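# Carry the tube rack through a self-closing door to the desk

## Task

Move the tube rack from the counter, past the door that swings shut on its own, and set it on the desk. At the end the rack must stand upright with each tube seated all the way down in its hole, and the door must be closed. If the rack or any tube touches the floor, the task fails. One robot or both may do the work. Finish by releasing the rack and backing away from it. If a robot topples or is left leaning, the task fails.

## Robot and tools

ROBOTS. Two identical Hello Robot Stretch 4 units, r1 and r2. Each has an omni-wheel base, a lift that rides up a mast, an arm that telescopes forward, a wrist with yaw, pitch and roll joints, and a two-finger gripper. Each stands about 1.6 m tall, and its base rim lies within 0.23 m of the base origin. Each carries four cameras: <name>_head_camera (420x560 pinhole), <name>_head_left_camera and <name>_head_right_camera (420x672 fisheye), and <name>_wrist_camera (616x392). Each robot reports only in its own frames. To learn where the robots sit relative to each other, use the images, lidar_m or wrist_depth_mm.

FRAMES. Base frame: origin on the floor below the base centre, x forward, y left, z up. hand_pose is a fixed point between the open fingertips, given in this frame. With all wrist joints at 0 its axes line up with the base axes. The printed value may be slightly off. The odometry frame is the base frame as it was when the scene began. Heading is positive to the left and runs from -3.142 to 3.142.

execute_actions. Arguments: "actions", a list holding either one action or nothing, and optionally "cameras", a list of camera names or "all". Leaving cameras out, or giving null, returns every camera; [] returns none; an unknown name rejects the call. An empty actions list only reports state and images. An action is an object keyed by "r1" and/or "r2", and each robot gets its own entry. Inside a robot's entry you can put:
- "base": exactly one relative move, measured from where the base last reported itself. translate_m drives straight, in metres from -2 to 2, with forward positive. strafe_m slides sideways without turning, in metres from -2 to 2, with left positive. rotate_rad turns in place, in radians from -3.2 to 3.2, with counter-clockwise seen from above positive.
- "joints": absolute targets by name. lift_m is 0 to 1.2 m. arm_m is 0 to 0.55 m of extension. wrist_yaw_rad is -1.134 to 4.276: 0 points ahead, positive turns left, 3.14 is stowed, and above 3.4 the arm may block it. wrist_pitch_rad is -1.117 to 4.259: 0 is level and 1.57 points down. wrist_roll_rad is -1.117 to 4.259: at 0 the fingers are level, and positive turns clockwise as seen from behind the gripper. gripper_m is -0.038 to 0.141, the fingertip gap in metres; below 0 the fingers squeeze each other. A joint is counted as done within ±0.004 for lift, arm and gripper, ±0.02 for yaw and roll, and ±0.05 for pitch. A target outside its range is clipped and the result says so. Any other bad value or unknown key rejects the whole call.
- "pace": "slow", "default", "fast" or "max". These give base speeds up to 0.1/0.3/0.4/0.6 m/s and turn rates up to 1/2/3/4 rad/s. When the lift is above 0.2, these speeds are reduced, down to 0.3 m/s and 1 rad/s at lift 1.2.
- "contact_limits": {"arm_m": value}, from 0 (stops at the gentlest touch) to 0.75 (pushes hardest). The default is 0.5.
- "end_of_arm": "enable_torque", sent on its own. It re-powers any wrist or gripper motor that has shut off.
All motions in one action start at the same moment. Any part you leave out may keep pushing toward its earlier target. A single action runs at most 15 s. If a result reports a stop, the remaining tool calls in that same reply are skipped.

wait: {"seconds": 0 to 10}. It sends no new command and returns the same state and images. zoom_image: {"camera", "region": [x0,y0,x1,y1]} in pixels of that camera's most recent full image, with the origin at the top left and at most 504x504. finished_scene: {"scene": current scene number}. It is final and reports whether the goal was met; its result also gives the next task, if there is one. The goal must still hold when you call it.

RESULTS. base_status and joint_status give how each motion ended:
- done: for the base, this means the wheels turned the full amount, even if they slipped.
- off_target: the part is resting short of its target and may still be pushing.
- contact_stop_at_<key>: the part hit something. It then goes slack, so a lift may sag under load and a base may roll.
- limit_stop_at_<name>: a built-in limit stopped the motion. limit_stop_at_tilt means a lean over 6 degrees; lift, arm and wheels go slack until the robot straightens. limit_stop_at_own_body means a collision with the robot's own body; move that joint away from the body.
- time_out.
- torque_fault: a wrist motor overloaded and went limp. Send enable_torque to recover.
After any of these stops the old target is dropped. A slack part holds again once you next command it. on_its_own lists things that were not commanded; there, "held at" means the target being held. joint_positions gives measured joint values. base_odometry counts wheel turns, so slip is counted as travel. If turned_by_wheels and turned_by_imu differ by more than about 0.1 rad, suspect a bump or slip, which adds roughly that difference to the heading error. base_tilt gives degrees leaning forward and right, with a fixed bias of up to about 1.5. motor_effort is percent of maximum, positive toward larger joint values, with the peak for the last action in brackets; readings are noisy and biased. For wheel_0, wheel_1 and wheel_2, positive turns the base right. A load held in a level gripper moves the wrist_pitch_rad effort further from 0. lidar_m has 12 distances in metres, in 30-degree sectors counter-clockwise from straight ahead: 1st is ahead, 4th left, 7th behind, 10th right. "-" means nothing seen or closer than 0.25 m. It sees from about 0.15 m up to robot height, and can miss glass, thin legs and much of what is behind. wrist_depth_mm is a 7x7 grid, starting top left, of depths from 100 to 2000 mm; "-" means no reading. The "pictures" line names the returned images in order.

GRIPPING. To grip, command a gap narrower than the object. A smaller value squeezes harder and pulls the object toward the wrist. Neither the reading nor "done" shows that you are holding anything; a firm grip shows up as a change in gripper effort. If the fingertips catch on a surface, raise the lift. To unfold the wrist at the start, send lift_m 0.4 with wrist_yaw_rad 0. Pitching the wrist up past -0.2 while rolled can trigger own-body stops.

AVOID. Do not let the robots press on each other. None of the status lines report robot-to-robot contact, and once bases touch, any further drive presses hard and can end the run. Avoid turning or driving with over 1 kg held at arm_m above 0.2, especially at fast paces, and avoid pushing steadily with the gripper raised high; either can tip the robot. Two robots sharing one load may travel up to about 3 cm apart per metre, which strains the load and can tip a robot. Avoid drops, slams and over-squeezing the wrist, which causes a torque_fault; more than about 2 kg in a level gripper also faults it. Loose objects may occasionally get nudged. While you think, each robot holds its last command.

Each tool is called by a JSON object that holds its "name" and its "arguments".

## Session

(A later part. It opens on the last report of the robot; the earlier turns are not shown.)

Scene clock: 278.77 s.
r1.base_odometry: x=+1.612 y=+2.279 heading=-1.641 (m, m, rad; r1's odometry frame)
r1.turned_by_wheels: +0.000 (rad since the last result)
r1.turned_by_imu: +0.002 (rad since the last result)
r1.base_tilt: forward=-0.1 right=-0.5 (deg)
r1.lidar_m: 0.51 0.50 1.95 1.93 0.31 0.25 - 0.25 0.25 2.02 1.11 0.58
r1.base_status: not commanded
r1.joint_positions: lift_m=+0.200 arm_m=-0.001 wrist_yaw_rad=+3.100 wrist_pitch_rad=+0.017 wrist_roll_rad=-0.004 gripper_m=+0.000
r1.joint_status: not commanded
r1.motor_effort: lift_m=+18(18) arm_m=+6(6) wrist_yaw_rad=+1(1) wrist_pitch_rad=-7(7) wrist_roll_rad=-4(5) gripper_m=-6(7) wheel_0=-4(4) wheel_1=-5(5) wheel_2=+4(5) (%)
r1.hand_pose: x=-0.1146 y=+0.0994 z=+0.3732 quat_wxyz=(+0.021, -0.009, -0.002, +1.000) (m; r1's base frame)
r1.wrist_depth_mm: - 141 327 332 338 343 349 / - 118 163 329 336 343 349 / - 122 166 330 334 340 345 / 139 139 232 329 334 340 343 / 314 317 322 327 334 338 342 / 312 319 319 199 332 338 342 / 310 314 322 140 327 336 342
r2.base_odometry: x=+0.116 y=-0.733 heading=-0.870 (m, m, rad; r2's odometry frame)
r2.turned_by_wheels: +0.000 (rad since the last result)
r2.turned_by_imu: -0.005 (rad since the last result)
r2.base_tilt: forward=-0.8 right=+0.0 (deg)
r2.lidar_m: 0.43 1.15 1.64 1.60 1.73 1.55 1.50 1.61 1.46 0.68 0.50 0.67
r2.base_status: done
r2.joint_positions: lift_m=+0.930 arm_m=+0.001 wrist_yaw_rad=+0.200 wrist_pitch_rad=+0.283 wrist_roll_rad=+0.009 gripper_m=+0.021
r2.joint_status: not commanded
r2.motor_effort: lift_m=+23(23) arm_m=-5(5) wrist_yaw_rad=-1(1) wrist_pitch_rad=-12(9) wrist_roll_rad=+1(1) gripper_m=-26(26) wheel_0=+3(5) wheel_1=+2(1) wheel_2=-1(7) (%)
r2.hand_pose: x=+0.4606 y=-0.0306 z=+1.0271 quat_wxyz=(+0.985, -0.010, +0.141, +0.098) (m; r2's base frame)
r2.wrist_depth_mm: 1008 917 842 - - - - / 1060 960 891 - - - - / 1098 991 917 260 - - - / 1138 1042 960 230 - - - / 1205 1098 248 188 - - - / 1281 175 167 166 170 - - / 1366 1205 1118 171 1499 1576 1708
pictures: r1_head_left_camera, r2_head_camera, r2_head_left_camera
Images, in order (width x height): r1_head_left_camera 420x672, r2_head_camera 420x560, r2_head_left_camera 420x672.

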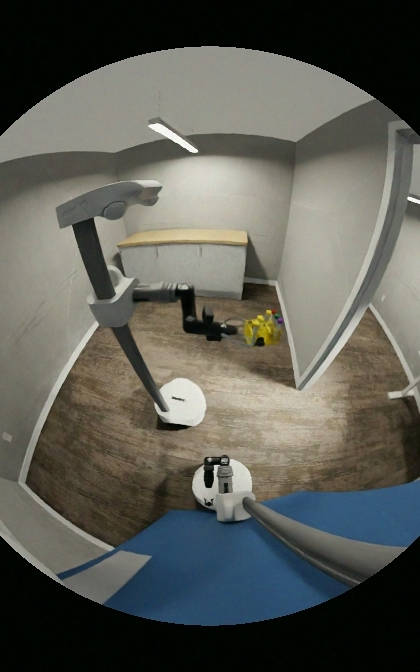

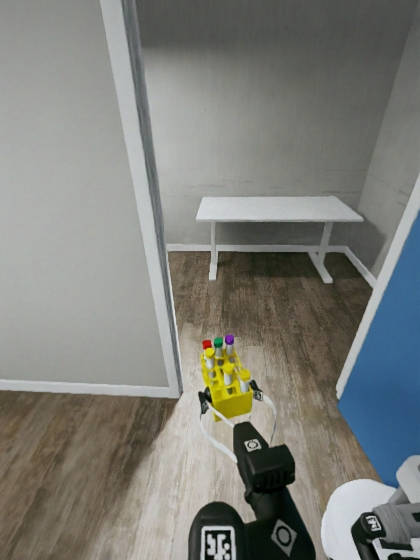

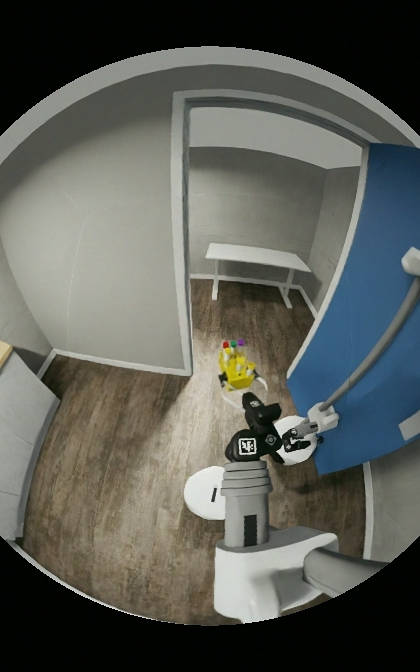

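{"name": "execute_actions", "arguments": {"actions": [{"r2":{"base":{"strafe_m":-0.1},"pace":"slow"}}], "cameras": []}}

{"name": "execute_actions", "arguments": {"actions": [{"r2":{"base":{"translate_m":0.5},"pace":"slow"}}], "cameras": ["r2_head_left_camera","r2_head_camera"]}}

Scene clock: 287.50 s.
r1.base_odometry: x=+1.612 y=+2.279 heading=-1.641 (m, m, rad; r1's odometry frame)
r1.turned_by_wheels: +0.000 (rad since the last result)
r1.turned_by_imu: +0.002 (rad since the last result)
r1.base_tilt: forward=-0.2 right=-0.5 (deg)
r1.lidar_m: 0.40 0.44 0.55 1.93 0.32 0.25 - 0.25 0.27 2.03 1.11 0.42
r1.base_status: not commanded
r1.joint_positions: lift_m=+0.200 arm_m=-0.001 wrist_yaw_rad=+3.100 wrist_pitch_rad=+0.017 wrist_roll_rad=-0.004 gripper_m=+0.000
r1.joint_status: not commanded
r1.motor_effort: lift_m=+18(18) arm_m=+6(6) wrist_yaw_rad=+1(1) wrist_pitch_rad=-7(8) wrist_roll_rad=-5(5) gripper_m=-8(7) wheel_0=-4(4) wheel_1=-5(5) wheel_2=+5(4) (%)
r1.hand_pose: x=-0.1146 y=+0.0994 z=+0.3732 quat_wxyz=(+0.021, -0.009, -0.002, +1.000) (m; r1's base frame)
r1.wrist_depth_mm: - 141 327 330 338 342 349 / - 118 163 332 336 342 347 / - 122 166 330 336 342 347 / 139 139 233 330 334 342 345 / 312 319 324 329 332 340 342 / 312 315 319 198 330 336 343 / 310 312 320 140 329 334 340
r2.base_odometry: x=+0.040 y=-0.798 heading=-0.869 (m, m, rad; r2's odometry frame)
r2.turned_by_wheels: +0.000 (rad since the last result)
r2.turned_by_imu: -0.002 (rad since the last result)
r2.base_tilt: forward=-0.7 right=+0.0 (deg)
r2.lidar_m: 0.42 1.09 1.63 1.70 1.84 1.57 1.50 1.60 1.36 0.77 0.43 0.49
r2.base_status: done
r2.joint_positions: lift_m=+0.930 arm_m=+0.001 wrist_yaw_rad=+0.200 wrist_pitch_rad=+0.283 wrist_roll_rad=+0.009 gripper_m=+0.021
r2.joint_status: not commanded
r2.motor_effort: lift_m=+23(23) arm_m=-5(5) wrist_yaw_rad=-1(2) wrist_pitch_rad=-10(12) wrist_roll_rad=-1(0) gripper_m=-25(27) wheel_0=+3(6) wheel_1=-2(10) wheel_2=+1(1) (%)
r2.hand_pose: x=+0.4606 y=-0.0306 z=+1.0271 quat_wxyz=(+0.985, -0.010, +0.141, +0.098) (m; r2's base frame)
r2.wrist_depth_mm: 976 904 866 - - - - / 1042 946 904 - - - - / 1078 976 931 - - - - / 1138 1042 960 230 - - - / 1229 1098 976 184 - - - / 1308 176 167 166 169 - - / 1366 1205 1098 171 1537 1537 1708
pictures: none
No camera images: the call's "cameras" was empty. Leave "cameras" out to get every camera's image.

Scene clock: 293.80 s.
r1.base_odometry: x=+1.612 y=+2.279 heading=-1.641 (m, m, rad; r1's odometry frame)
r1.turned_by_wheels: +0.000 (rad since the last result)
r1.turned_by_imu: +0.001 (rad since the last result)
r1.base_tilt: forward=-0.3 right=-0.5 (deg)
r1.lidar_m: 0.33 2.41 1.96 1.94 0.33 0.25 - 0.25 0.26 2.00 0.54 0.34
r1.base_status: not commanded
r1.joint_positions: lift_m=+0.200 arm_m=-0.001 wrist_yaw_rad=+3.100 wrist_pitch_rad=+0.017 wrist_roll_rad=-0.004 gripper_m=+0.000
r1.joint_status: not commanded
r1.motor_effort: lift_m=+18(18) arm_m=+5(6) wrist_yaw_rad=+1(1) wrist_pitch_rad=-8(8) wrist_roll_rad=-5(5) gripper_m=-6(8) wheel_0=-5(4) wheel_1=-5(5) wheel_2=+4(5) (%)
r1.hand_pose: x=-0.1146 y=+0.0994 z=+0.3732 quat_wxyz=(+0.021, -0.009, -0.002, +1.000) (m; r1's base frame)
r1.wrist_depth_mm: - 141 327 332 338 343 347 / - 118 163 330 334 342 347 / - 122 166 330 336 342 345 / 139 140 233 329 334 340 343 / 310 319 322 327 334 338 342 / 314 317 320 198 332 336 342 / 312 312 320 140 327 336 340
r2.base_odometry: x=+0.362 y=-1.180 heading=-0.869 (m, m, rad; r2's odometry frame)
r2.turned_by_wheels: +0.000 (rad since the last result)
r2.turned_by_imu: -0.003 (rad since the last result)
r2.base_tilt: forward=-0.8 right=+0.0 (deg)
r2.lidar_m: 0.42 0.65 0.83 1.68 1.81 2.06 1.99 1.86 0.34 0.34 0.71 1.96
r2.base_status: done
r2.joint_positions: lift_m=+0.930 arm_m=+0.001 wrist_yaw_rad=+0.200 wrist_pitch_rad=+0.283 wrist_roll_rad=+0.009 gripper_m=+0.021
r2.joint_status: not commanded
r2.motor_effort: lift_m=+23(23) arm_m=-5(5) wrist_yaw_rad=-1(0) wrist_pitch_rad=-12(11) wrist_roll_rad=+0(0) gripper_m=-24(25) wheel_0=+3(5) wheel_1=+0(2) wheel_2=-2(7) (%)
r2.hand_pose: x=+0.4606 y=-0.0306 z=+1.0271 quat_wxyz=(+0.985, -0.010, +0.141, +0.098) (m; r2's base frame)
r2.wrist_depth_mm: 415 - - - - - 1921 / 421 - - - - - - / 430 - - 259 - - - / 445 - - 228 1661 1921 1983 / 469 597 248 183 - - - / 488 175 167 166 170 - - / 508 621 1499 171 1576 1537 1661
pictures: r2_head_camera, r2_head_left_camera
Images, in order (width x height): r2_head_camera 420x560, r2_head_left_camera 420x672.

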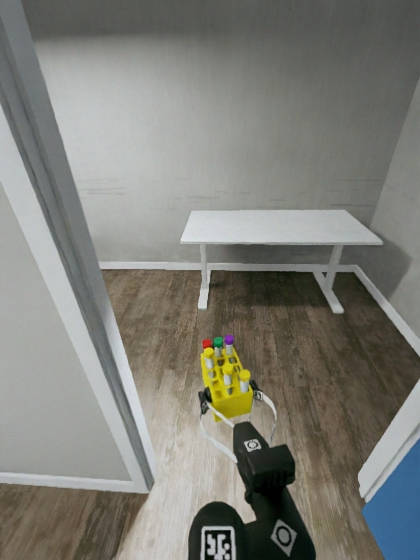

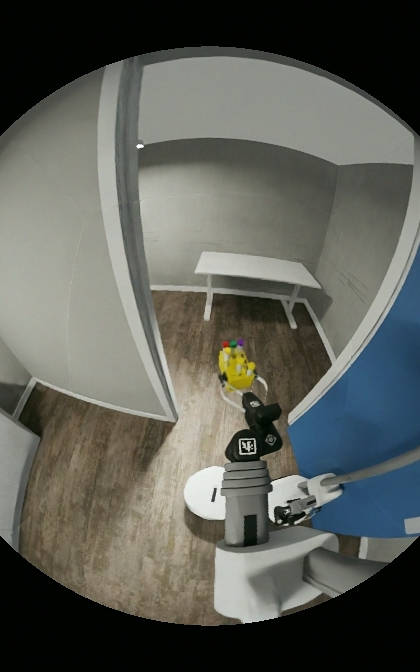

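{"name": "execute_actions", "arguments": {"actions": [{"r2":{"base":{"translate_m":0.17},"pace":"slow"}}], "cameras": []}}

{"name": "execute_actions", "arguments": {"actions": [{"r2":{"base":{"strafe_m":-0.1},"pace":"slow"}}], "cameras": ["r2_head_left_camera","r2_head_camera"]}}

Scene clock: 300.30 s.
r1.base_odometry: x=+1.612 y=+2.279 heading=-1.641 (m, m, rad; r1's odometry frame)
r1.turned_by_wheels: +0.000 (rad since the last result)
r1.turned_by_imu: +0.001 (rad since the last result)
r1.base_tilt: forward=-0.2 right=-0.5 (deg)
r1.lidar_m: 0.49 2.40 1.96 1.93 0.33 0.25 - 0.25 0.27 2.02 0.42 0.38
r1.base_status: not commanded
r1.joint_positions: lift_m=+0.200 arm_m=-0.001 wrist_yaw_rad=+3.100 wrist_pitch_rad=+0.017 wrist_roll_rad=-0.004 gripper_m=+0.000
r1.joint_status: not commanded
r1.motor_effort: lift_m=+18(18) arm_m=+6(6) wrist_yaw_rad=+1(1) wrist_pitch_rad=-8(7) wrist_roll_rad=-5(5) gripper_m=-6(7) wheel_0=-4(4) wheel_1=-5(5) wheel_2=+5(5) (%)
r1.hand_pose: x=-0.1146 y=+0.0994 z=+0.3732 quat_wxyz=(+0.021, -0.009, -0.002, +1.000) (m; r1's base frame)
r1.wrist_depth_mm: - 141 327 334 336 342 347 / - 118 164 330 336 342 347 / - 122 166 329 334 342 345 / 139 139 231 329 334 340 342 / 314 319 322 329 332 338 342 / 312 317 320 198 330 338 343 / 310 314 319 140 329 336 340
r2.base_odometry: x=+0.472 y=-1.309 heading=-0.869 (m, m, rad; r2's odometry frame)
r2.turned_by_wheels: +0.000 (rad since the last result)
r2.turned_by_imu: -0.002 (rad since the last result)
r2.base_tilt: forward=-0.8 right=+0.0 (deg)
r2.lidar_m: 0.43 0.51 0.59 1.69 1.80 2.22 2.17 0.50 0.39 0.47 0.67 1.79
r2.base_status: done
r2.joint_positions: lift_m=+0.930 arm_m=+0.001 wrist_yaw_rad=+0.200 wrist_pitch_rad=+0.283 wrist_roll_rad=+0.009 gripper_m=+0.021
r2.joint_status: not commanded
r2.motor_effort: lift_m=+23(23) arm_m=-5(5) wrist_yaw_rad=-1(1) wrist_pitch_rad=-11(10) wrist_roll_rad=+0(1) gripper_m=-28(24) wheel_0=+1(7) wheel_1=+2(4) wheel_2=-2(4) (%)
r2.hand_pose: x=+0.4606 y=-0.0306 z=+1.0271 quat_wxyz=(+0.985, -0.010, +0.141, +0.098) (m; r2's base frame)
r2.wrist_depth_mm: - - - - - 1983 1863 / - - - - - - 1921 / - - - - - - 1983 / - - - 191 1499 1708 1756 / - - 248 183 - - - / 1808 176 167 166 170 - - / 436 1499 1464 170 1499 1576 1661
pictures: none
No camera images: the call's "cameras" was empty. Leave "cameras" out to get every camera's image.

Scene clock: 302.43 s.
r1.base_odometry: x=+1.612 y=+2.279 heading=-1.641 (m, m, rad; r1's odometry frame)
r1.turned_by_wheels: +0.000 (rad since the last result)
r1.turned_by_imu: +0.000 (rad since the last result)
r1.base_tilt: forward=-0.2 right=-0.4 (deg)
r1.lidar_m: 2.23 2.41 1.94 1.94 0.32 0.25 - 0.25 0.28 1.98 0.31 0.31
r1.base_status: not commanded
r1.joint_positions: lift_m=+0.200 arm_m=-0.001 wrist_yaw_rad=+3.100 wrist_pitch_rad=+0.017 wrist_roll_rad=-0.004 gripper_m=+0.000
r1.joint_status: not commanded
r1.motor_effort: lift_m=+18(18) arm_m=+6(6) wrist_yaw_rad=+1(1) wrist_pitch_rad=-7(7) wrist_roll_rad=-5(4) gripper_m=-6(7) wheel_0=-4(4) wheel_1=-5(5) wheel_2=+5(5) (%)
r1.hand_pose: x=-0.1146 y=+0.0994 z=+0.3732 quat_wxyz=(+0.021, -0.009, -0.002, +1.000) (m; r1's base frame)
r1.wrist_depth_mm: - 141 325 332 338 340 349 / - 118 163 330 336 343 347 / - 122 166 330 336 342 345 / 139 139 232 329 334 340 345 / 314 317 322 327 332 338 343 / 310 317 319 198 332 338 342 / 310 314 319 140 327 336 340
r2.base_odometry: x=+0.396 y=-1.374 heading=-0.869 (m, m, rad; r2's odometry frame)
r2.turned_by_wheels: +0.000 (rad since the last result)
r2.turned_by_imu: -0.001 (rad since the last result)
r2.base_tilt: forward=-0.8 right=+0.0 (deg)
r2.lidar_m: 0.42 0.59 0.59 1.78 1.88 2.25 2.19 0.34 0.30 0.40 0.56 1.79
r2.base_status: done
r2.joint_positions: lift_m=+0.930 arm_m=+0.001 wrist_yaw_rad=+0.200 wrist_pitch_rad=+0.283 wrist_roll_rad=+0.009 gripper_m=+0.021
r2.joint_status: not commanded
r2.motor_effort: lift_m=+23(23) arm_m=-5(5) wrist_yaw_rad=-1(2) wrist_pitch_rad=-10(12) wrist_roll_rad=+0(1) gripper_m=-23(26) wheel_0=+3(7) wheel_1=-2(5) wheel_2=+0(1) (%)
r2.hand_pose: x=+0.4606 y=-0.0306 z=+1.0271 quat_wxyz=(+0.985, -0.010, +0.141, +0.098) (m; r2's base frame)
r2.wrist_depth_mm: - - - - - 1921 1921 / - - - - - - 1921 / - - - - - - 1983 / - - - 225 1537 1708 1756 / - - 248 183 - - - / 1983 176 167 166 170 - - / 1576 1499 1464 171 1499 1537 1661
pictures: r2_head_camera, r2_head_left_camera
Images, in order (width x height): r2_head_camera 420x560, r2_head_left_camera 420x672.

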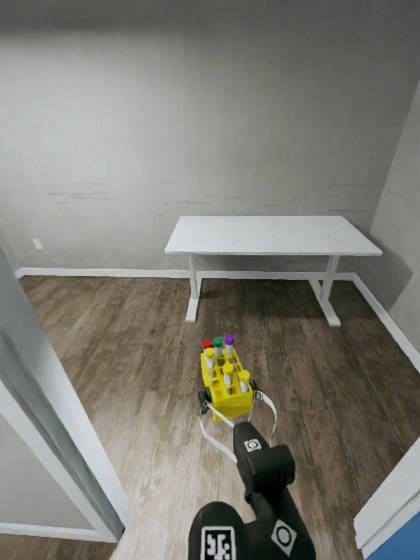

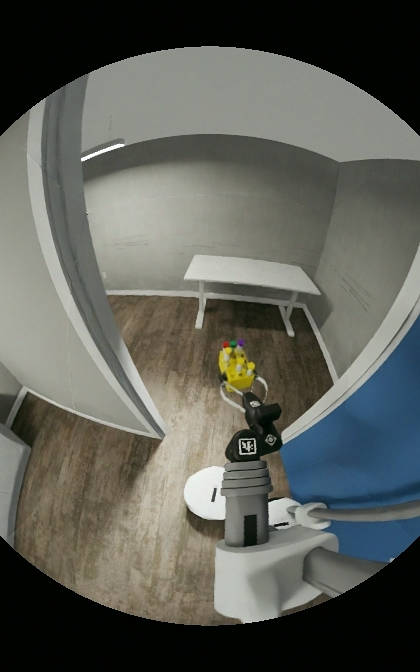

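{"name": "execute_actions", "arguments": {"actions": [{"r2":{"base":{"translate_m":0.75},"pace":"slow"}}], "cameras": ["r2_head_left_camera","r2_head_camera"]}}

Scene clock: 314.23 s.
r1.base_odometry: x=+1.612 y=+2.279 heading=-1.641 (m, m, rad; r1's odometry frame)
r1.turned_by_wheels: +0.000 (rad since the last result)
r1.turned_by_imu: +0.002 (rad since the last result)
r1.base_tilt: forward=-0.2 right=-0.5 (deg)
r1.lidar_m: 2.23 2.40 1.94 1.94 0.32 0.25 - 0.25 0.27 0.89 0.91 1.12
r1.base_status: not commanded
r1.joint_positions: lift_m=+0.200 arm_m=-0.001 wrist_yaw_rad=+3.100 wrist_pitch_rad=+0.017 wrist_roll_rad=-0.004 gripper_m=+0.000
r1.joint_status: not commanded
r1.motor_effort: lift_m=+18(18) arm_m=+6(6) wrist_yaw_rad=+1(1) wrist_pitch_rad=-7(7) wrist_roll_rad=-5(5) gripper_m=-5(7) wheel_0=-5(4) wheel_1=-5(5) wheel_2=+4(5) (%)
r1.hand_pose: x=-0.1146 y=+0.0994 z=+0.3732 quat_wxyz=(+0.021, -0.009, -0.002, +1.000) (m; r1's base frame)
r1.wrist_depth_mm: - 141 329 330 338 342 349 / - 118 164 332 338 342 345 / - 122 166 330 334 342 347 / 139 139 232 327 332 338 343 / 312 319 320 329 332 338 343 / 310 315 319 199 330 336 342 / 312 314 320 140 327 334 342
r2.base_odometry: x=+0.880 y=-1.947 heading=-0.869 (m, m, rad; r2's odometry frame)
r2.turned_by_wheels: +0.000 (rad since the last result)
r2.turned_by_imu: -0.005 (rad since the last result)
r2.base_tilt: forward=-0.8 right=+0.0 (deg)
r2.lidar_m: 0.43 1.07 2.40 0.65 0.43 2.80 0.98 0.80 0.62 1.11 1.35 1.02
r2.base_status: done
r2.joint_positions: lift_m=+0.930 arm_m=+0.001 wrist_yaw_rad=+0.200 wrist_pitch_rad=+0.283 wrist_roll_rad=+0.009 gripper_m=+0.021
r2.joint_status: not commanded
r2.motor_effort: lift_m=+23(24) arm_m=-5(5) wrist_yaw_rad=-1(0) wrist_pitch_rad=-11(11) wrist_roll_rad=+0(1) gripper_m=-24(29) wheel_0=+3(5) wheel_1=+2(6) wheel_2=+0(6) (%)
r2.hand_pose: x=+0.4606 y=-0.0306 z=+1.0271 quat_wxyz=(+0.985, -0.010, +0.141, +0.098) (m; r2's base frame)
r2.wrist_depth_mm: 1863 1756 1618 1499 1430 1308 1229 / 1983 1808 1708 1576 1430 1366 1281 / - 1921 1756 1537 1499 1397 1308 / - 1983 1808 190 1336 1397 1366 / - - 248 183 931 1060 1098 / 1921 176 167 166 170 788 788 / 1537 1537 1464 171 1499 1537 1499
pictures: r2_head_camera, r2_head_left_camera
Images, in order (width x height): r2_head_camera 420x560, r2_head_left_camera 420x672.

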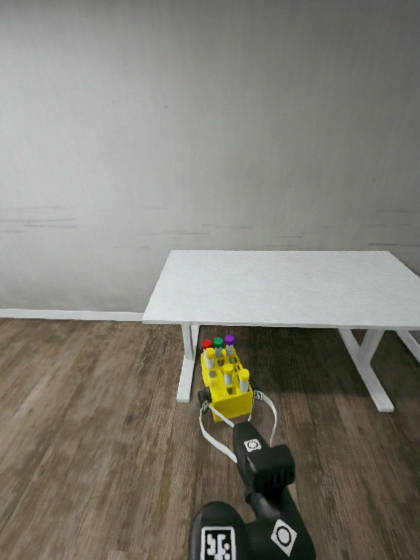

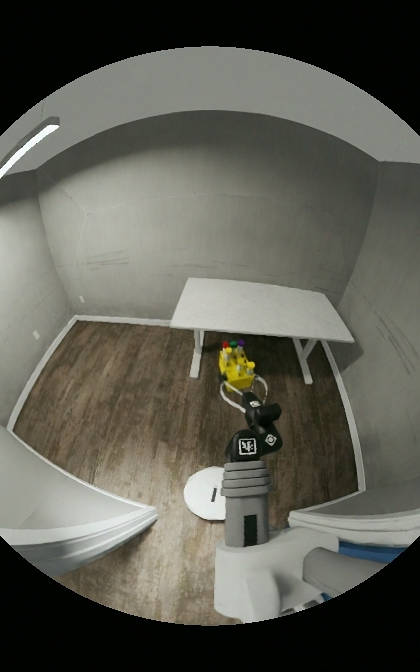

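{"name": "execute_actions", "arguments": {"actions": [{"r2":{"base":{"translate_m":0.25},"pace":"slow"}}], "cameras": []}}

{"name": "execute_actions", "arguments": {"actions": [{"r2":{"base":{"strafe_m":-0.2},"joints":{"arm_m":0.35},"pace":"slow"},"r1":{"base":{"translate_m":0.3},"pace":"slow"}}], "cameras": ["r2_head_left_camera","r2_head_camera","r2_wrist_camera","r1_head_left_camera"]}}

Scene clock: 321.03 s.
r1.base_odometry: x=+1.612 y=+2.279 heading=-1.641 (m, m, rad; r1's odometry frame)
r1.turned_by_wheels: +0.000 (rad since the last result)
r1.turned_by_imu: +0.001 (rad since the last result)
r1.base_tilt: forward=-0.2 right=-0.5 (deg)
r1.lidar_m: 2.22 2.40 1.96 1.95 0.31 0.25 - 0.25 0.28 1.12 1.13 1.12
r1.base_status: not commanded
r1.joint_positions: lift_m=+0.200 arm_m=-0.001 wrist_yaw_rad=+3.100 wrist_pitch_rad=+0.017 wrist_roll_rad=-0.004 gripper_m=+0.000
r1.joint_status: not commanded
r1.motor_effort: lift_m=+18(18) arm_m=+5(6) wrist_yaw_rad=+1(1) wrist_pitch_rad=-8(8) wrist_roll_rad=-5(5) gripper_m=-8(7) wheel_0=-4(4) wheel_1=-5(5) wheel_2=+5(5) (%)
r1.hand_pose: x=-0.1146 y=+0.0994 z=+0.3732 quat_wxyz=(+0.021, -0.009, -0.002, +1.000) (m; r1's base frame)
r1.wrist_depth_mm: - 141 329 330 338 343 349 / - 118 163 332 334 342 345 / - 122 166 329 336 342 345 / 139 140 232 329 334 340 343 / 312 319 322 329 332 340 342 / 312 315 319 198 332 338 342 / 310 312 320 140 329 336 340
r2.base_odometry: x=+1.041 y=-2.137 heading=-0.869 (m, m, rad; r2's odometry frame)
r2.turned_by_wheels: +0.000 (rad since the last result)
r2.turned_by_imu: -0.003 (rad since the last result)
r2.base_tilt: forward=-0.8 right=-0.1 (deg)
r2.lidar_m: 0.41 0.79 2.36 1.42 0.55 0.57 1.15 0.83 0.75 1.38 0.98 0.78
r2.base_status: done
r2.joint_positions: lift_m=+0.930 arm_m=+0.001 wrist_yaw_rad=+0.200 wrist_pitch_rad=+0.283 wrist_roll_rad=+0.009 gripper_m=+0.021
r2.joint_status: not commanded
r2.motor_effort: lift_m=+23(24) arm_m=-5(5) wrist_yaw_rad=+0(2) wrist_pitch_rad=-11(12) wrist_roll_rad=+0(0) gripper_m=-25(26) wheel_0=+2(3) wheel_1=+1(2) wheel_2=-1(6) (%)
r2.hand_pose: x=+0.4606 y=-0.0306 z=+1.0271 quat_wxyz=(+0.985, -0.010, +0.141, +0.098) (m; r2's base frame)
r2.wrist_depth_mm: 1576 1464 1366 1255 1182 1118 1042 / 1618 1499 1397 1281 1229 1138 1078 / 1808 1576 1464 1281 1229 1182 1118 / 1863 1661 1537 190 1281 1229 1138 / 1921 1756 249 183 917 1078 1098 / 1983 175 167 166 170 778 798 / 1576 1537 1464 170 564 559 621
pictures: none
No camera images: the call's "cameras" was empty. Leave "cameras" out to get every camera's image.

Scene clock: 325.83 s.
r1.base_odometry: x=+1.591 y=+1.979 heading=-1.640 (m, m, rad; r1's odometry frame)
r1.turned_by_wheels: +0.001 (rad since the last result)
r1.turned_by_imu: +0.001 (rad since the last result)
r1.base_tilt: forward=-0.1 right=-0.5 (deg)
r1.lidar_m: 1.93 2.18 1.92 1.90 0.25 - 0.25 0.25 0.53 1.09 0.93 1.22
r1.base_status: done
r1.joint_positions: lift_m=+0.200 arm_m=-0.001 wrist_yaw_rad=+3.100 wrist_pitch_rad=+0.017 wrist_roll_rad=-0.004 gripper_m=+0.000
r1.joint_status: not commanded
r1.motor_effort: lift_m=+19(18) arm_m=+6(6) wrist_yaw_rad=+1(1) wrist_pitch_rad=-7(7) wrist_roll_rad=-5(4) gripper_m=-6(6) wheel_0=-2(5) wheel_1=+6(6) wheel_2=+6(6) (%)
r1.hand_pose: x=-0.1146 y=+0.0994 z=+0.3732 quat_wxyz=(+0.021, -0.009, -0.002, +1.000) (m; r1's base frame)
r1.wrist_depth_mm: - 141 324 307 278 257 243 / - 118 163 303 279 256 242 / - 122 166 303 278 255 241 / 139 140 232 300 276 254 240 / 389 366 327 300 274 252 238 / 397 362 317 198 265 251 237 / 397 362 320 140 265 248 236
r2.base_odometry: x=+0.889 y=-2.266 heading=-0.869 (m, m, rad; r2's odometry frame)
r2.turned_by_wheels: +0.000 (rad since the last result)
r2.turned_by_imu: -0.002 (rad since the last result)
r2.base_tilt: forward=-0.8 right=-0.1 (deg)
r2.lidar_m: 0.73 0.81 2.33 1.46 0.72 3.17 0.99 0.60 0.71 1.17 1.00 0.74
r2.base_status: done
r2.joint_positions: lift_m=+0.930 arm_m=+0.349 wrist_yaw_rad=+0.200 wrist_pitch_rad=+0.283 wrist_roll_rad=+0.009 gripper_m=+0.021
r2.joint_status: all done
r2.motor_effort: lift_m=+23(24) arm_m=+5(5) wrist_yaw_rad=-1(2) wrist_pitch_rad=-10(11) wrist_roll_rad=+0(1) gripper_m=-23(22) wheel_0=+3(7) wheel_1=-2(5) wheel_2=+0(1) (%)
r2.hand_pose: x=+0.8088 y=-0.0306 z=+1.0271 quat_wxyz=(+0.985, -0.010, +0.141, +0.098) (m; r2's base frame)
r2.wrist_depth_mm: 1138 1025 960 891 842 788 750 / 1205 1098 1008 931 878 820 778 / 1255 1138 1060 931 891 842 798 / 1308 1182 1098 231 904 878 820 / 1397 1255 248 183 904 917 854 / 1430 175 167 166 169 768 788 / 564 554 539 171 554 559 615
pictures: r1_head_left_camera, r2_head_camera, r2_head_left_camera, r2_wrist_camera
Images, in order (width x height): r1_head_left_camera 420x672, r2_head_camera 420x560, r2_head_left_camera 420x672, r2_wrist_camera 616x392.

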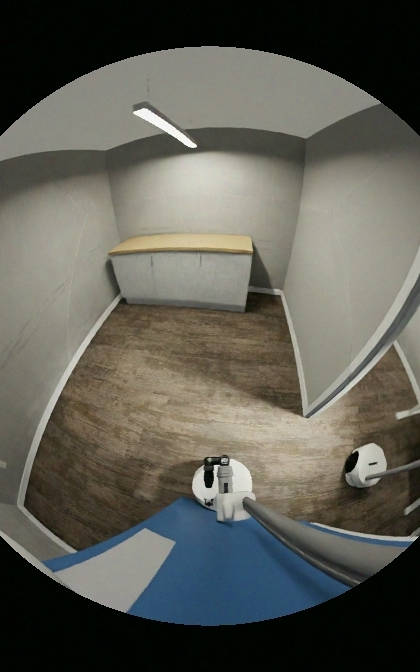

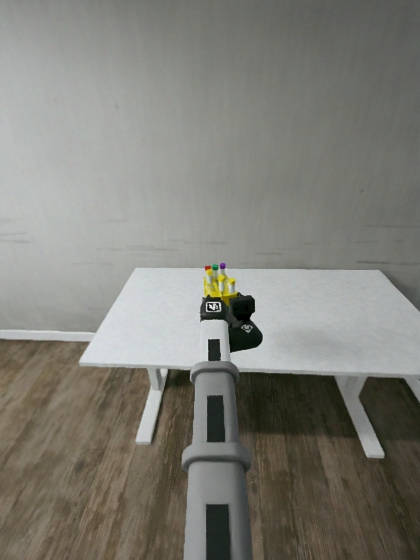

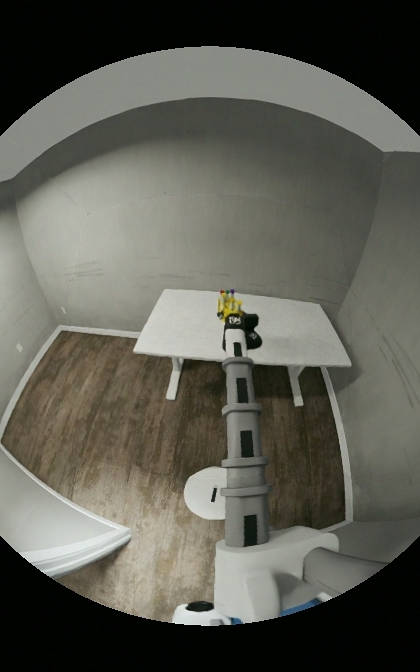

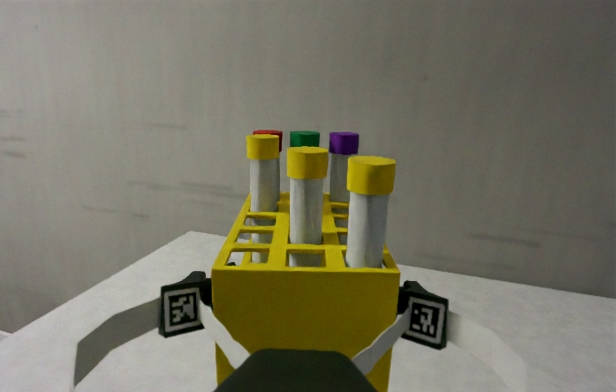

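{"name": "execute_actions", "arguments": {"actions": [{"r2":{"joints":{"lift_m":0.71},"pace":"slow"},"r1":{"base":{"translate_m":0.7},"pace":"slow"}}], "cameras": ["r2_wrist_camera","r2_head_left_camera"]}}

Scene clock: 337.27 s.
r1.base_odometry: x=+1.543 y=+1.281 heading=-1.640 (m, m, rad; r1's odometry frame)
r1.turned_by_wheels: +0.000 (rad since the last result)
r1.turned_by_imu: -0.001 (rad since the last result)
r1.base_tilt: forward=-0.2 right=-0.5 (deg)
r1.lidar_m: 1.25 1.39 1.80 1.78 1.98 1.86 1.83 0.75 0.51 0.79 0.90 1.26
r1.base_status: done
r1.joint_positions: lift_m=+0.200 arm_m=-0.001 wrist_yaw_rad=+3.100 wrist_pitch_rad=+0.017 wrist_roll_rad=-0.004 gripper_m=+0.000
r1.joint_status: not commanded
r1.motor_effort: lift_m=+18(19) arm_m=+5(6) wrist_yaw_rad=+1(1) wrist_pitch_rad=-8(7) wrist_roll_rad=-5(5) gripper_m=-8(7) wheel_0=+2(5) wheel_1=+1(6) wheel_2=-1(4) (%)
r1.hand_pose: x=-0.1146 y=+0.0994 z=+0.3732 quat_wxyz=(+0.021, -0.009, -0.002, +1.000) (m; r1's base frame)
r1.wrist_depth_mm: - 141 - - 1921 1808 1808 / - 118 163 - 1863 1808 1756 / - 122 166 1983 1921 1863 1756 / 139 140 232 1921 1863 1808 1756 / 917 1464 - 1921 1921 1808 1756 / 991 1281 1336 199 1618 1618 1576 / 904 917 960 140 946 1042 1060
r2.base_odometry: x=+0.889 y=-2.266 heading=-0.869 (m, m, rad; r2's odometry frame)
r2.turned_by_wheels: +0.000 (rad since the last result)
r2.turned_by_imu: -0.004 (rad since the last result)
r2.base_tilt: forward=-0.8 right=+0.0 (deg)
r2.lidar_m: 0.73 0.80 2.35 1.44 0.73 0.73 0.63 0.62 0.72 1.17 1.02 0.75
r2.base_status: not commanded
r2.joint_positions: lift_m=+0.710 arm_m=+0.349 wrist_yaw_rad=+0.200 wrist_pitch_rad=+0.283 wrist_roll_rad=+0.009 gripper_m=+0.021
r2.joint_status: all done
r2.motor_effort: lift_m=+14(22) arm_m=+5(6) wrist_yaw_rad=-1(1) wrist_pitch_rad=-11(11) wrist_roll_rad=+0(0) gripper_m=-26(26) wheel_0=+3(3) wheel_1=-2(2) wheel_2=+0(0) (%)
r2.hand_pose: x=+0.8088 y=-0.0306 z=+0.8079 quat_wxyz=(+0.985, -0.010, +0.141, +0.098) (m; r2's base frame)
r2.wrist_depth_mm: 1160 1042 960 904 842 788 750 / 1205 1098 1008 931 878 820 768 / 1255 1138 1042 259 904 854 788 / 1255 683 699 227 627 798 809 / 449 459 249 183 433 504 517 / 340 175 167 166 170 368 375 / 270 265 257 170 265 267 294
pictures: r2_head_left_camera, r2_wrist_camera
Images, in order (width x height): r2_head_left_camera 420x672, r2_wrist_camera 616x392.

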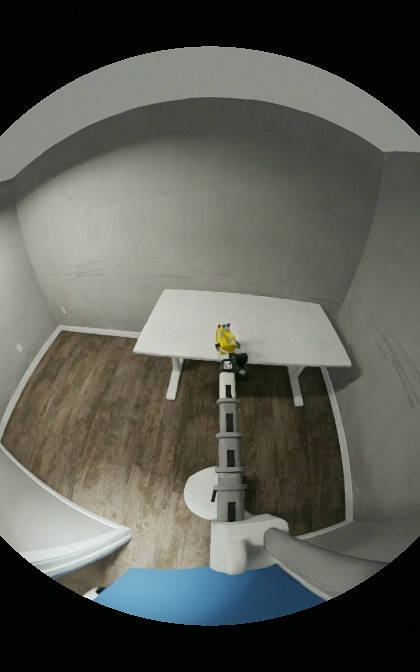

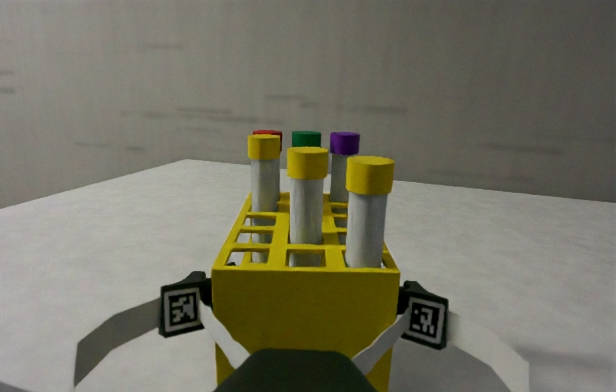

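{"name": "execute_actions", "arguments": {"actions": [{"r2":{"joints":{"arm_m":0.47},"pace":"slow"}}], "cameras": []}}

{"name": "execute_actions", "arguments": {"actions": [{"r2":{"joints":{"lift_m":0.672},"pace":"slow"}}], "cameras": ["r2_wrist_camera"]}}

Scene clock: 342.87 s.
r1.base_odometry: x=+1.543 y=+1.281 heading=-1.640 (m, m, rad; r1's odometry frame)
r1.turned_by_wheels: +0.000 (rad since the last result)
r1.turned_by_imu: +0.001 (rad since the last result)
r1.base_tilt: forward=-0.1 right=-0.5 (deg)
r1.lidar_m: 1.24 1.40 1.79 1.76 1.96 1.85 1.86 1.03 0.76 0.79 0.90 1.26
r1.base_status: not commanded
r1.joint_positions: lift_m=+0.200 arm_m=-0.001 wrist_yaw_rad=+3.100 wrist_pitch_rad=+0.017 wrist_roll_rad=-0.004 gripper_m=+0.000
r1.joint_status: not commanded
r1.motor_effort: lift_m=+19(18) arm_m=+6(6) wrist_yaw_rad=+1(1) wrist_pitch_rad=-7(8) wrist_roll_rad=-5(5) gripper_m=-7(7) wheel_0=+2(2) wheel_1=+1(1) wheel_2=-1(1) (%)
r1.hand_pose: x=-0.1146 y=+0.0994 z=+0.3732 quat_wxyz=(+0.021, -0.009, -0.002, +1.000) (m; r1's base frame)
r1.wrist_depth_mm: - 141 - - 1921 1863 1808 / - 118 163 - 1921 1863 1756 / - 122 166 1921 1921 1808 1808 / 139 139 232 1983 1863 1808 1756 / 1042 1464 - 1921 1921 1863 1756 / 1098 1308 1366 198 1576 1618 1618 / 904 931 946 140 931 1042 1078
r2.base_odometry: x=+0.889 y=-2.266 heading=-0.869 (m, m, rad; r2's odometry frame)
r2.turned_by_wheels: +0.000 (rad since the last result)
r2.turned_by_imu: -0.002 (rad since the last result)
r2.base_tilt: forward=-0.8 right=+0.0 (deg)
r2.lidar_m: 0.72 0.77 2.33 1.47 0.72 0.54 0.52 0.57 0.70 1.17 1.01 0.76
r2.base_status: not commanded
r2.joint_positions: lift_m=+0.710 arm_m=+0.469 wrist_yaw_rad=+0.200 wrist_pitch_rad=+0.283 wrist_roll_rad=+0.009 gripper_m=+0.021
r2.joint_status: all done
r2.motor_effort: lift_m=+14(14) arm_m=+5(4) wrist_yaw_rad=-1(0) wrist_pitch_rad=-11(10) wrist_roll_rad=-1(0) gripper_m=-25(26) wheel_0=+3(3) wheel_1=-2(2) wheel_2=+0(0) (%)
r2.hand_pose: x=+0.9288 y=-0.0306 z=+0.8079 quat_wxyz=(+0.985, -0.010, +0.141, +0.098) (m; r2's base frame)
r2.wrist_depth_mm: 991 917 842 788 741 691 654 / 1025 946 878 820 750 715 668 / 1098 1008 917 259 788 741 691 / 1078 683 699 228 634 741 715 / 449 462 248 183 433 504 512 / 338 176 167 166 170 368 373 / 270 264 257 170 265 266 291
pictures: none
No camera images: the call's "cameras" was empty. Leave "cameras" out to get every camera's image.

Scene clock: 344.03 s.
r1.base_odometry: x=+1.543 y=+1.281 heading=-1.640 (m, m, rad; r1's odometry frame)
r1.turned_by_wheels: +0.000 (rad since the last result)
r1.turned_by_imu: +0.000 (rad since the last result)
r1.base_tilt: forward=-0.2 right=-0.5 (deg)
r1.lidar_m: 1.24 1.41 1.80 1.78 1.97 1.84 1.84 1.01 0.77 0.80 0.90 1.24
r1.base_status: not commanded
r1.joint_positions: lift_m=+0.200 arm_m=-0.001 wrist_yaw_rad=+3.100 wrist_pitch_rad=+0.017 wrist_roll_rad=-0.004 gripper_m=+0.000
r1.joint_status: not commanded
r1.motor_effort: lift_m=+18(19) arm_m=+5(6) wrist_yaw_rad=+0(1) wrist_pitch_rad=-7(8) wrist_roll_rad=-4(5) gripper_m=-6(5) wheel_0=+1(1) wheel_1=+1(1) wheel_2=-1(1) (%)
r1.hand_pose: x=-0.1146 y=+0.0994 z=+0.3732 quat_wxyz=(+0.021, -0.009, -0.002, +1.000) (m; r1's base frame)
r1.wrist_depth_mm: - 141 - - 1921 1863 1808 / - 118 163 - 1863 1863 1756 / - 122 166 1921 1863 1808 1756 / 139 139 232 1921 1863 1808 1756 / 1060 1499 - 1921 1863 1808 1808 / 1078 1308 1308 199 1618 1576 1618 / 917 917 960 140 946 1042 1078
r2.base_odometry: x=+0.889 y=-2.266 heading=-0.869 (m, m, rad; r2's odometry frame)
r2.turned_by_wheels: +0.000 (rad since the last result)
r2.turned_by_imu: +0.000 (rad since the last result)
r2.base_tilt: forward=-0.8 right=-0.1 (deg)
r2.lidar_m: 0.74 0.77 2.33 1.47 0.72 0.53 0.52 0.56 0.73 1.16 1.02 0.75
r2.base_status: not commanded
r2.joint_positions: lift_m=+0.672 arm_m=+0.469 wrist_yaw_rad=+0.200 wrist_pitch_rad=+0.284 wrist_roll_rad=+0.009 gripper_m=+0.021
r2.joint_status: all done
r2.motor_effort: lift_m=+14(13) arm_m=+5(6) wrist_yaw_rad=-1(1) wrist_pitch_rad=-10(11) wrist_roll_rad=+0(1) gripper_m=-29(24) wheel_0=+3(3) wheel_1=-2(2) wheel_2=+0(0) (%)
r2.hand_pose: x=+0.9288 y=-0.0306 z=+0.7699 quat_wxyz=(+0.985, -0.010, +0.141, +0.098) (m; r2's base frame)
r2.wrist_depth_mm: 991 917 854 788 741 691 654 / 1042 946 878 820 768 715 676 / 1098 976 904 260 778 741 691 / 539 559 574 228 512 640 668 / 364 373 249 183 349 407 418 / 273 175 167 166 170 300 303 / 218 214 208 171 215 216 238
pictures: r2_wrist_camera
Images, in order (width x height): r2_wrist_camera 616x392.

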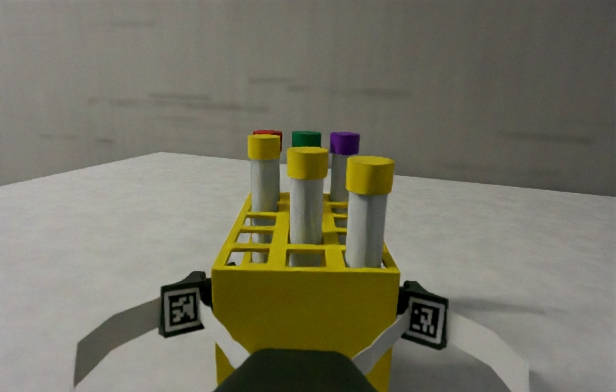

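{"name": "execute_actions", "arguments": {"actions": [{"r2":{"joints":{"lift_m":0.666},"pace":"slow"}}], "cameras": []}}

{"name": "execute_actions", "arguments": {"actions": [{"r2":{"joints":{"gripper_m":0.14},"pace":"slow"}}], "cameras": []}}

{"name": "execute_actions", "arguments": {"actions": [{"r2":{"joints":{"arm_m":0.0},"pace":"slow"}}], "cameras": ["r2_wrist_camera","r2_head_left_camera","r1_head_right_camera","r2_head_camera"]}}

Scene clock: 351.20 s.
r1.base_odometry: x=+1.543 y=+1.281 heading=-1.640 (m, m, rad; r1's odometry frame)
r1.turned_by_wheels: +0.000 (rad since the last result)
r1.turned_by_imu: +0.001 (rad since the last result)
r1.base_tilt: forward=-0.2 right=-0.5 (deg)
r1.lidar_m: 1.24 1.37 1.80 1.78 1.95 1.84 1.85 1.01 0.76 0.80 0.90 1.26
r1.base_status: not commanded
r1.joint_positions: lift_m=+0.200 arm_m=-0.001 wrist_yaw_rad=+3.100 wrist_pitch_rad=+0.017 wrist_roll_rad=-0.004 gripper_m=+0.000
r1.joint_status: not commanded
r1.motor_effort: lift_m=+18(18) arm_m=+6(5) wrist_yaw_rad=+0(1) wrist_pitch_rad=-8(9) wrist_roll_rad=-4(5) gripper_m=-3(7) wheel_0=+1(1) wheel_1=+1(1) wheel_2=-1(1) (%)
r1.hand_pose: x=-0.1146 y=+0.0994 z=+0.3732 quat_wxyz=(+0.021, -0.009, -0.002, +1.000) (m; r1's base frame)
r1.wrist_depth_mm: - 141 - - 1921 1808 1756 / - 118 163 - 1863 1808 1756 / - 122 166 1983 1863 1863 1756 / 139 139 232 1921 1863 1808 1756 / 1060 1499 - 1921 1921 1756 1808 / 1078 1308 1308 198 1576 1618 1576 / 904 931 960 140 931 1025 1060
r2.base_odometry: x=+0.889 y=-2.266 heading=-0.869 (m, m, rad; r2's odometry frame)
r2.turned_by_wheels: +0.000 (rad since the last result)
r2.turned_by_imu: -0.001 (rad since the last result)
r2.base_tilt: forward=-0.7 right=+0.0 (deg)
r2.lidar_m: 0.74 0.77 2.36 1.46 0.71 0.56 0.52 0.57 0.67 1.18 0.99 0.76
r2.base_status: not commanded
r2.joint_positions: lift_m=+0.666 arm_m=+0.469 wrist_yaw_rad=+0.200 wrist_pitch_rad=+0.284 wrist_roll_rad=+0.009 gripper_m=+0.021
r2.joint_status: all done
r2.motor_effort: lift_m=+14(17) arm_m=+6(6) wrist_yaw_rad=-2(1) wrist_pitch_rad=-9(11) wrist_roll_rad=+1(0) gripper_m=-25(25) wheel_0=+3(3) wheel_1=-2(2) wheel_2=+0(0) (%)
r2.hand_pose: x=+0.9288 y=-0.0306 z=+0.7639 quat_wxyz=(+0.985, -0.010, +0.141, +0.098) (m; r2's base frame)
r2.wrist_depth_mm: 991 917 842 788 741 691 654 / 1025 946 878 809 759 715 676 / 1078 976 904 259 778 741 691 / 521 539 549 228 492 621 640 / 349 357 249 183 336 392 402 / 263 176 167 166 170 287 291 / 211 207 201 171 207 208 229
pictures: none
No camera images: the call's "cameras" was empty. Leave "cameras" out to get every camera's image.

Scene clock: 356.23 s.
r1.base_odometry: x=+1.543 y=+1.281 heading=-1.640 (m, m, rad; r1's odometry frame)
r1.turned_by_wheels: +0.000 (rad since the last result)
r1.turned_by_imu: +0.001 (rad since the last result)
r1.base_tilt: forward=-0.2 right=-0.5 (deg)
r1.lidar_m: 1.24 1.39 1.81 1.78 1.96 1.85 1.85 1.01 0.75 0.80 0.90 1.25
r1.base_status: not commanded
r1.joint_positions: lift_m=+0.200 arm_m=-0.001 wrist_yaw_rad=+3.100 wrist_pitch_rad=+0.017 wrist_roll_rad=-0.004 gripper_m=+0.000
r1.joint_status: not commanded
r1.motor_effort: lift_m=+18(18) arm_m=+6(6) wrist_yaw_rad=+1(1) wrist_pitch_rad=-7(6) wrist_roll_rad=-5(5) gripper_m=-6(6) wheel_0=+2(1) wheel_1=+1(1) wheel_2=-1(1) (%)
r1.hand_pose: x=-0.1146 y=+0.0994 z=+0.3732 quat_wxyz=(+0.021, -0.009, -0.002, +1.000) (m; r1's base frame)
r1.wrist_depth_mm: - 141 - - 1863 1863 1808 / - 118 163 - 1863 1863 1756 / - 122 166 1983 1863 1808 1756 / 139 139 233 - 1863 1808 1756 / 1042 1464 - 1983 1863 1863 1708 / 1098 1336 1308 199 1618 1618 1576 / 904 904 960 140 931 1042 1078
r2.base_odometry: x=+0.889 y=-2.266 heading=-0.869 (m, m, rad; r2's odometry frame)
r2.turned_by_wheels: +0.000 (rad since the last result)
r2.turned_by_imu: -0.002 (rad since the last result)
r2.base_tilt: forward=-0.8 right=+0.0 (deg)
r2.lidar_m: 0.74 0.78 2.37 1.48 0.69 0.53 0.52 0.56 0.73 1.17 1.03 0.74
r2.base_status: not commanded
r2.joint_positions: lift_m=+0.666 arm_m=+0.469 wrist_yaw_rad=+0.200 wrist_pitch_rad=+0.283 wrist_roll_rad=+0.009 gripper_m=+0.140
r2.joint_status: all done
r2.motor_effort: lift_m=+14(14) arm_m=+5(5) wrist_yaw_rad=-1(2) wrist_pitch_rad=-9(10) wrist_roll_rad=-1(1) gripper_m=-1(24) wheel_0=+3(3) wheel_1=-2(2) wheel_2=+0(0) (%)
r2.hand_pose: x=+0.9288 y=-0.0306 z=+0.7640 quat_wxyz=(+0.985, -0.010, +0.141, +0.098) (m; r2's base frame)
r2.wrist_depth_mm: 991 917 842 778 741 691 654 / 1042 946 878 809 759 707 676 / 1098 976 904 281 788 732 691 / 525 544 554 209 539 627 654 / 353 359 342 193 362 394 404 / 266 244 186 186 189 260 293 / 212 214 210 132 216 219 230
pictures: none
No camera images: the call's "cameras" was empty. Leave "cameras" out to get every camera's image.

Scene clock: 362.20 s.
r1.base_odometry: x=+1.543 y=+1.281 heading=-1.640 (m, m, rad; r1's odometry frame)
r1.turned_by_wheels: +0.000 (rad since the last result)
r1.turned_by_imu: +0.001 (rad since the last result)
r1.base_tilt: forward=-0.2 right=-0.5 (deg)
r1.lidar_m: 1.25 1.41 1.81 1.79 1.98 1.84 1.84 0.99 0.77 0.78 0.91 1.25
r1.base_status: not commanded
r1.joint_positions: lift_m=+0.200 arm_m=-0.001 wrist_yaw_rad=+3.100 wrist_pitch_rad=+0.017 wrist_roll_rad=-0.004 gripper_m=+0.000
r1.joint_status: not commanded
r1.motor_effort: lift_m=+18(18) arm_m=+6(6) wrist_yaw_rad=+1(1) wrist_pitch_rad=-8(7) wrist_roll_rad=-4(4) gripper_m=-7(6) wheel_0=+2(2) wheel_1=+1(1) wheel_2=-1(1) (%)
r1.hand_pose: x=-0.1146 y=+0.0994 z=+0.3732 quat_wxyz=(+0.021, -0.009, -0.002, +1.000) (m; r1's base frame)
r1.wrist_depth_mm: - 141 - - 1863 1863 1756 / - 118 163 - 1921 1863 1756 / - 122 166 1921 1863 1808 1756 / 139 139 232 1921 1863 1808 1756 / 1025 1499 - 1921 1921 1808 1708 / 1078 1308 1336 198 1618 1576 1618 / 904 917 960 140 931 1042 1060
r2.base_odometry: x=+0.889 y=-2.266 heading=-0.869 (m, m, rad; r2's odometry frame)
r2.turned_by_wheels: +0.000 (rad since the last result)
r2.turned_by_imu: -0.002 (rad since the last result)
r2.base_tilt: forward=-0.8 right=-0.1 (deg)
r2.lidar_m: 0.71 0.79 2.34 1.42 0.71 0.55 0.53 0.57 0.69 1.18 1.02 0.77
r2.base_status: not commanded
r2.joint_positions: lift_m=+0.666 arm_m=+0.001 wrist_yaw_rad=+0.200 wrist_pitch_rad=+0.283 wrist_roll_rad=+0.009 gripper_m=+0.140
r2.joint_status: all done
r2.motor_effort: lift_m=+14(14) arm_m=-5(5) wrist_yaw_rad=-1(0) wrist_pitch_rad=-8(8) wrist_roll_rad=+0(1) gripper_m=-3(4) wheel_0=+3(3) wheel_1=-2(2) wheel_2=+0(0) (%)
r2.hand_pose: x=+0.4607 y=-0.0306 z=+0.7641 quat_wxyz=(+0.985, -0.010, +0.141, +0.098) (m; r2's base frame)
r2.wrist_depth_mm: 1576 1464 1336 1229 1182 1098 1025 / 1618 1537 1366 1308 1205 1118 1060 / 1708 1537 1229 1255 946 1138 1078 / 1808 699 647 597 609 634 661 / 1863 1708 1537 1430 1336 1229 484 / 1499 1366 1098 1464 1366 1229 1205 / 1182 1205 1182 132 1255 1229 1229
pictures: r1_head_right_camera, r2_head_camera, r2_head_left_camera, r2_wrist_camera
Images, in order (width x height): r1_head_right_camera 420x672, r2_head_camera 420x560, r2_head_left_camera 420x672, r2_wrist_camera 616x392.

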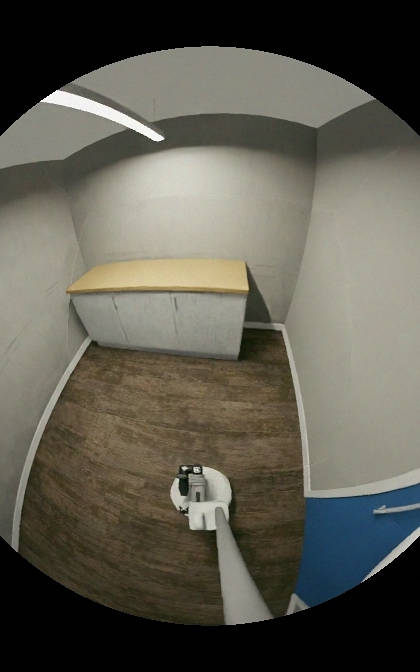

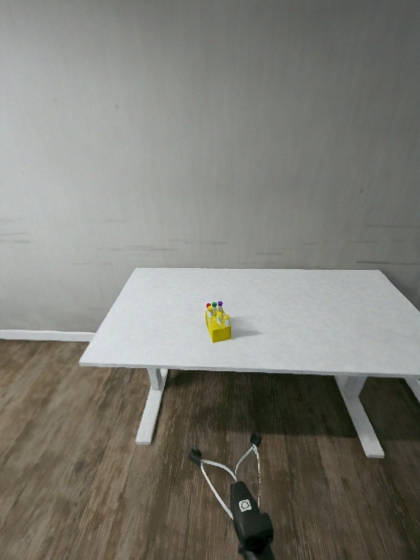

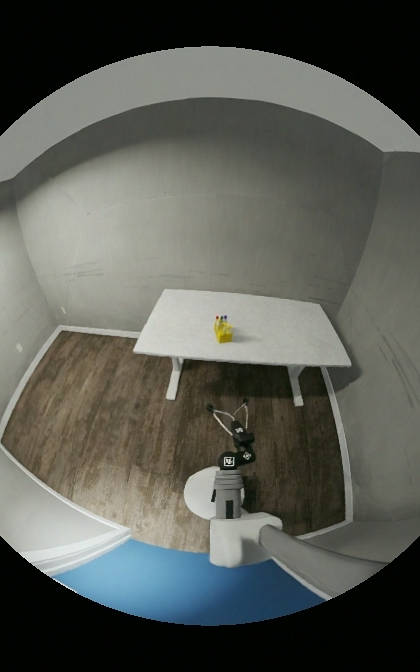

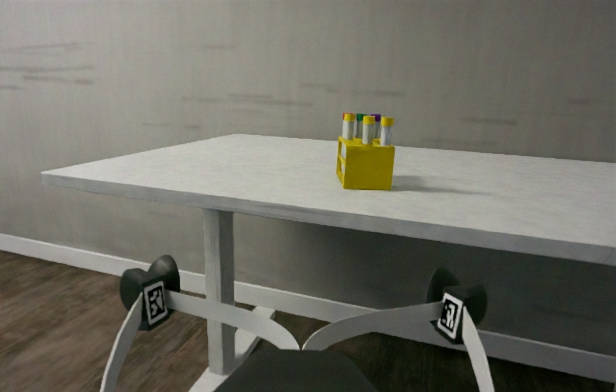

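Check tube heights.

{"name": "zoom_image", "arguments": {"camera": "r2_wrist_camera", "region": [315, 95, 435, 200]}}

Region (315, 95, 435, 200) of r2_wrist_camera's 616x392 image, scaled by 4.200; it fills the top 441 rows of this view, and the rest is white.

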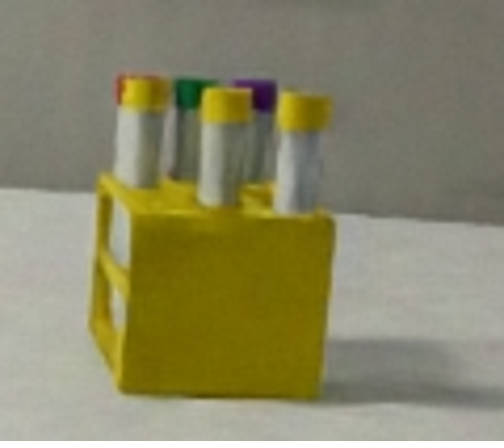

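{"name": "finished_scene", "arguments": {"scene": 1}}

The scene is finished: the task was done.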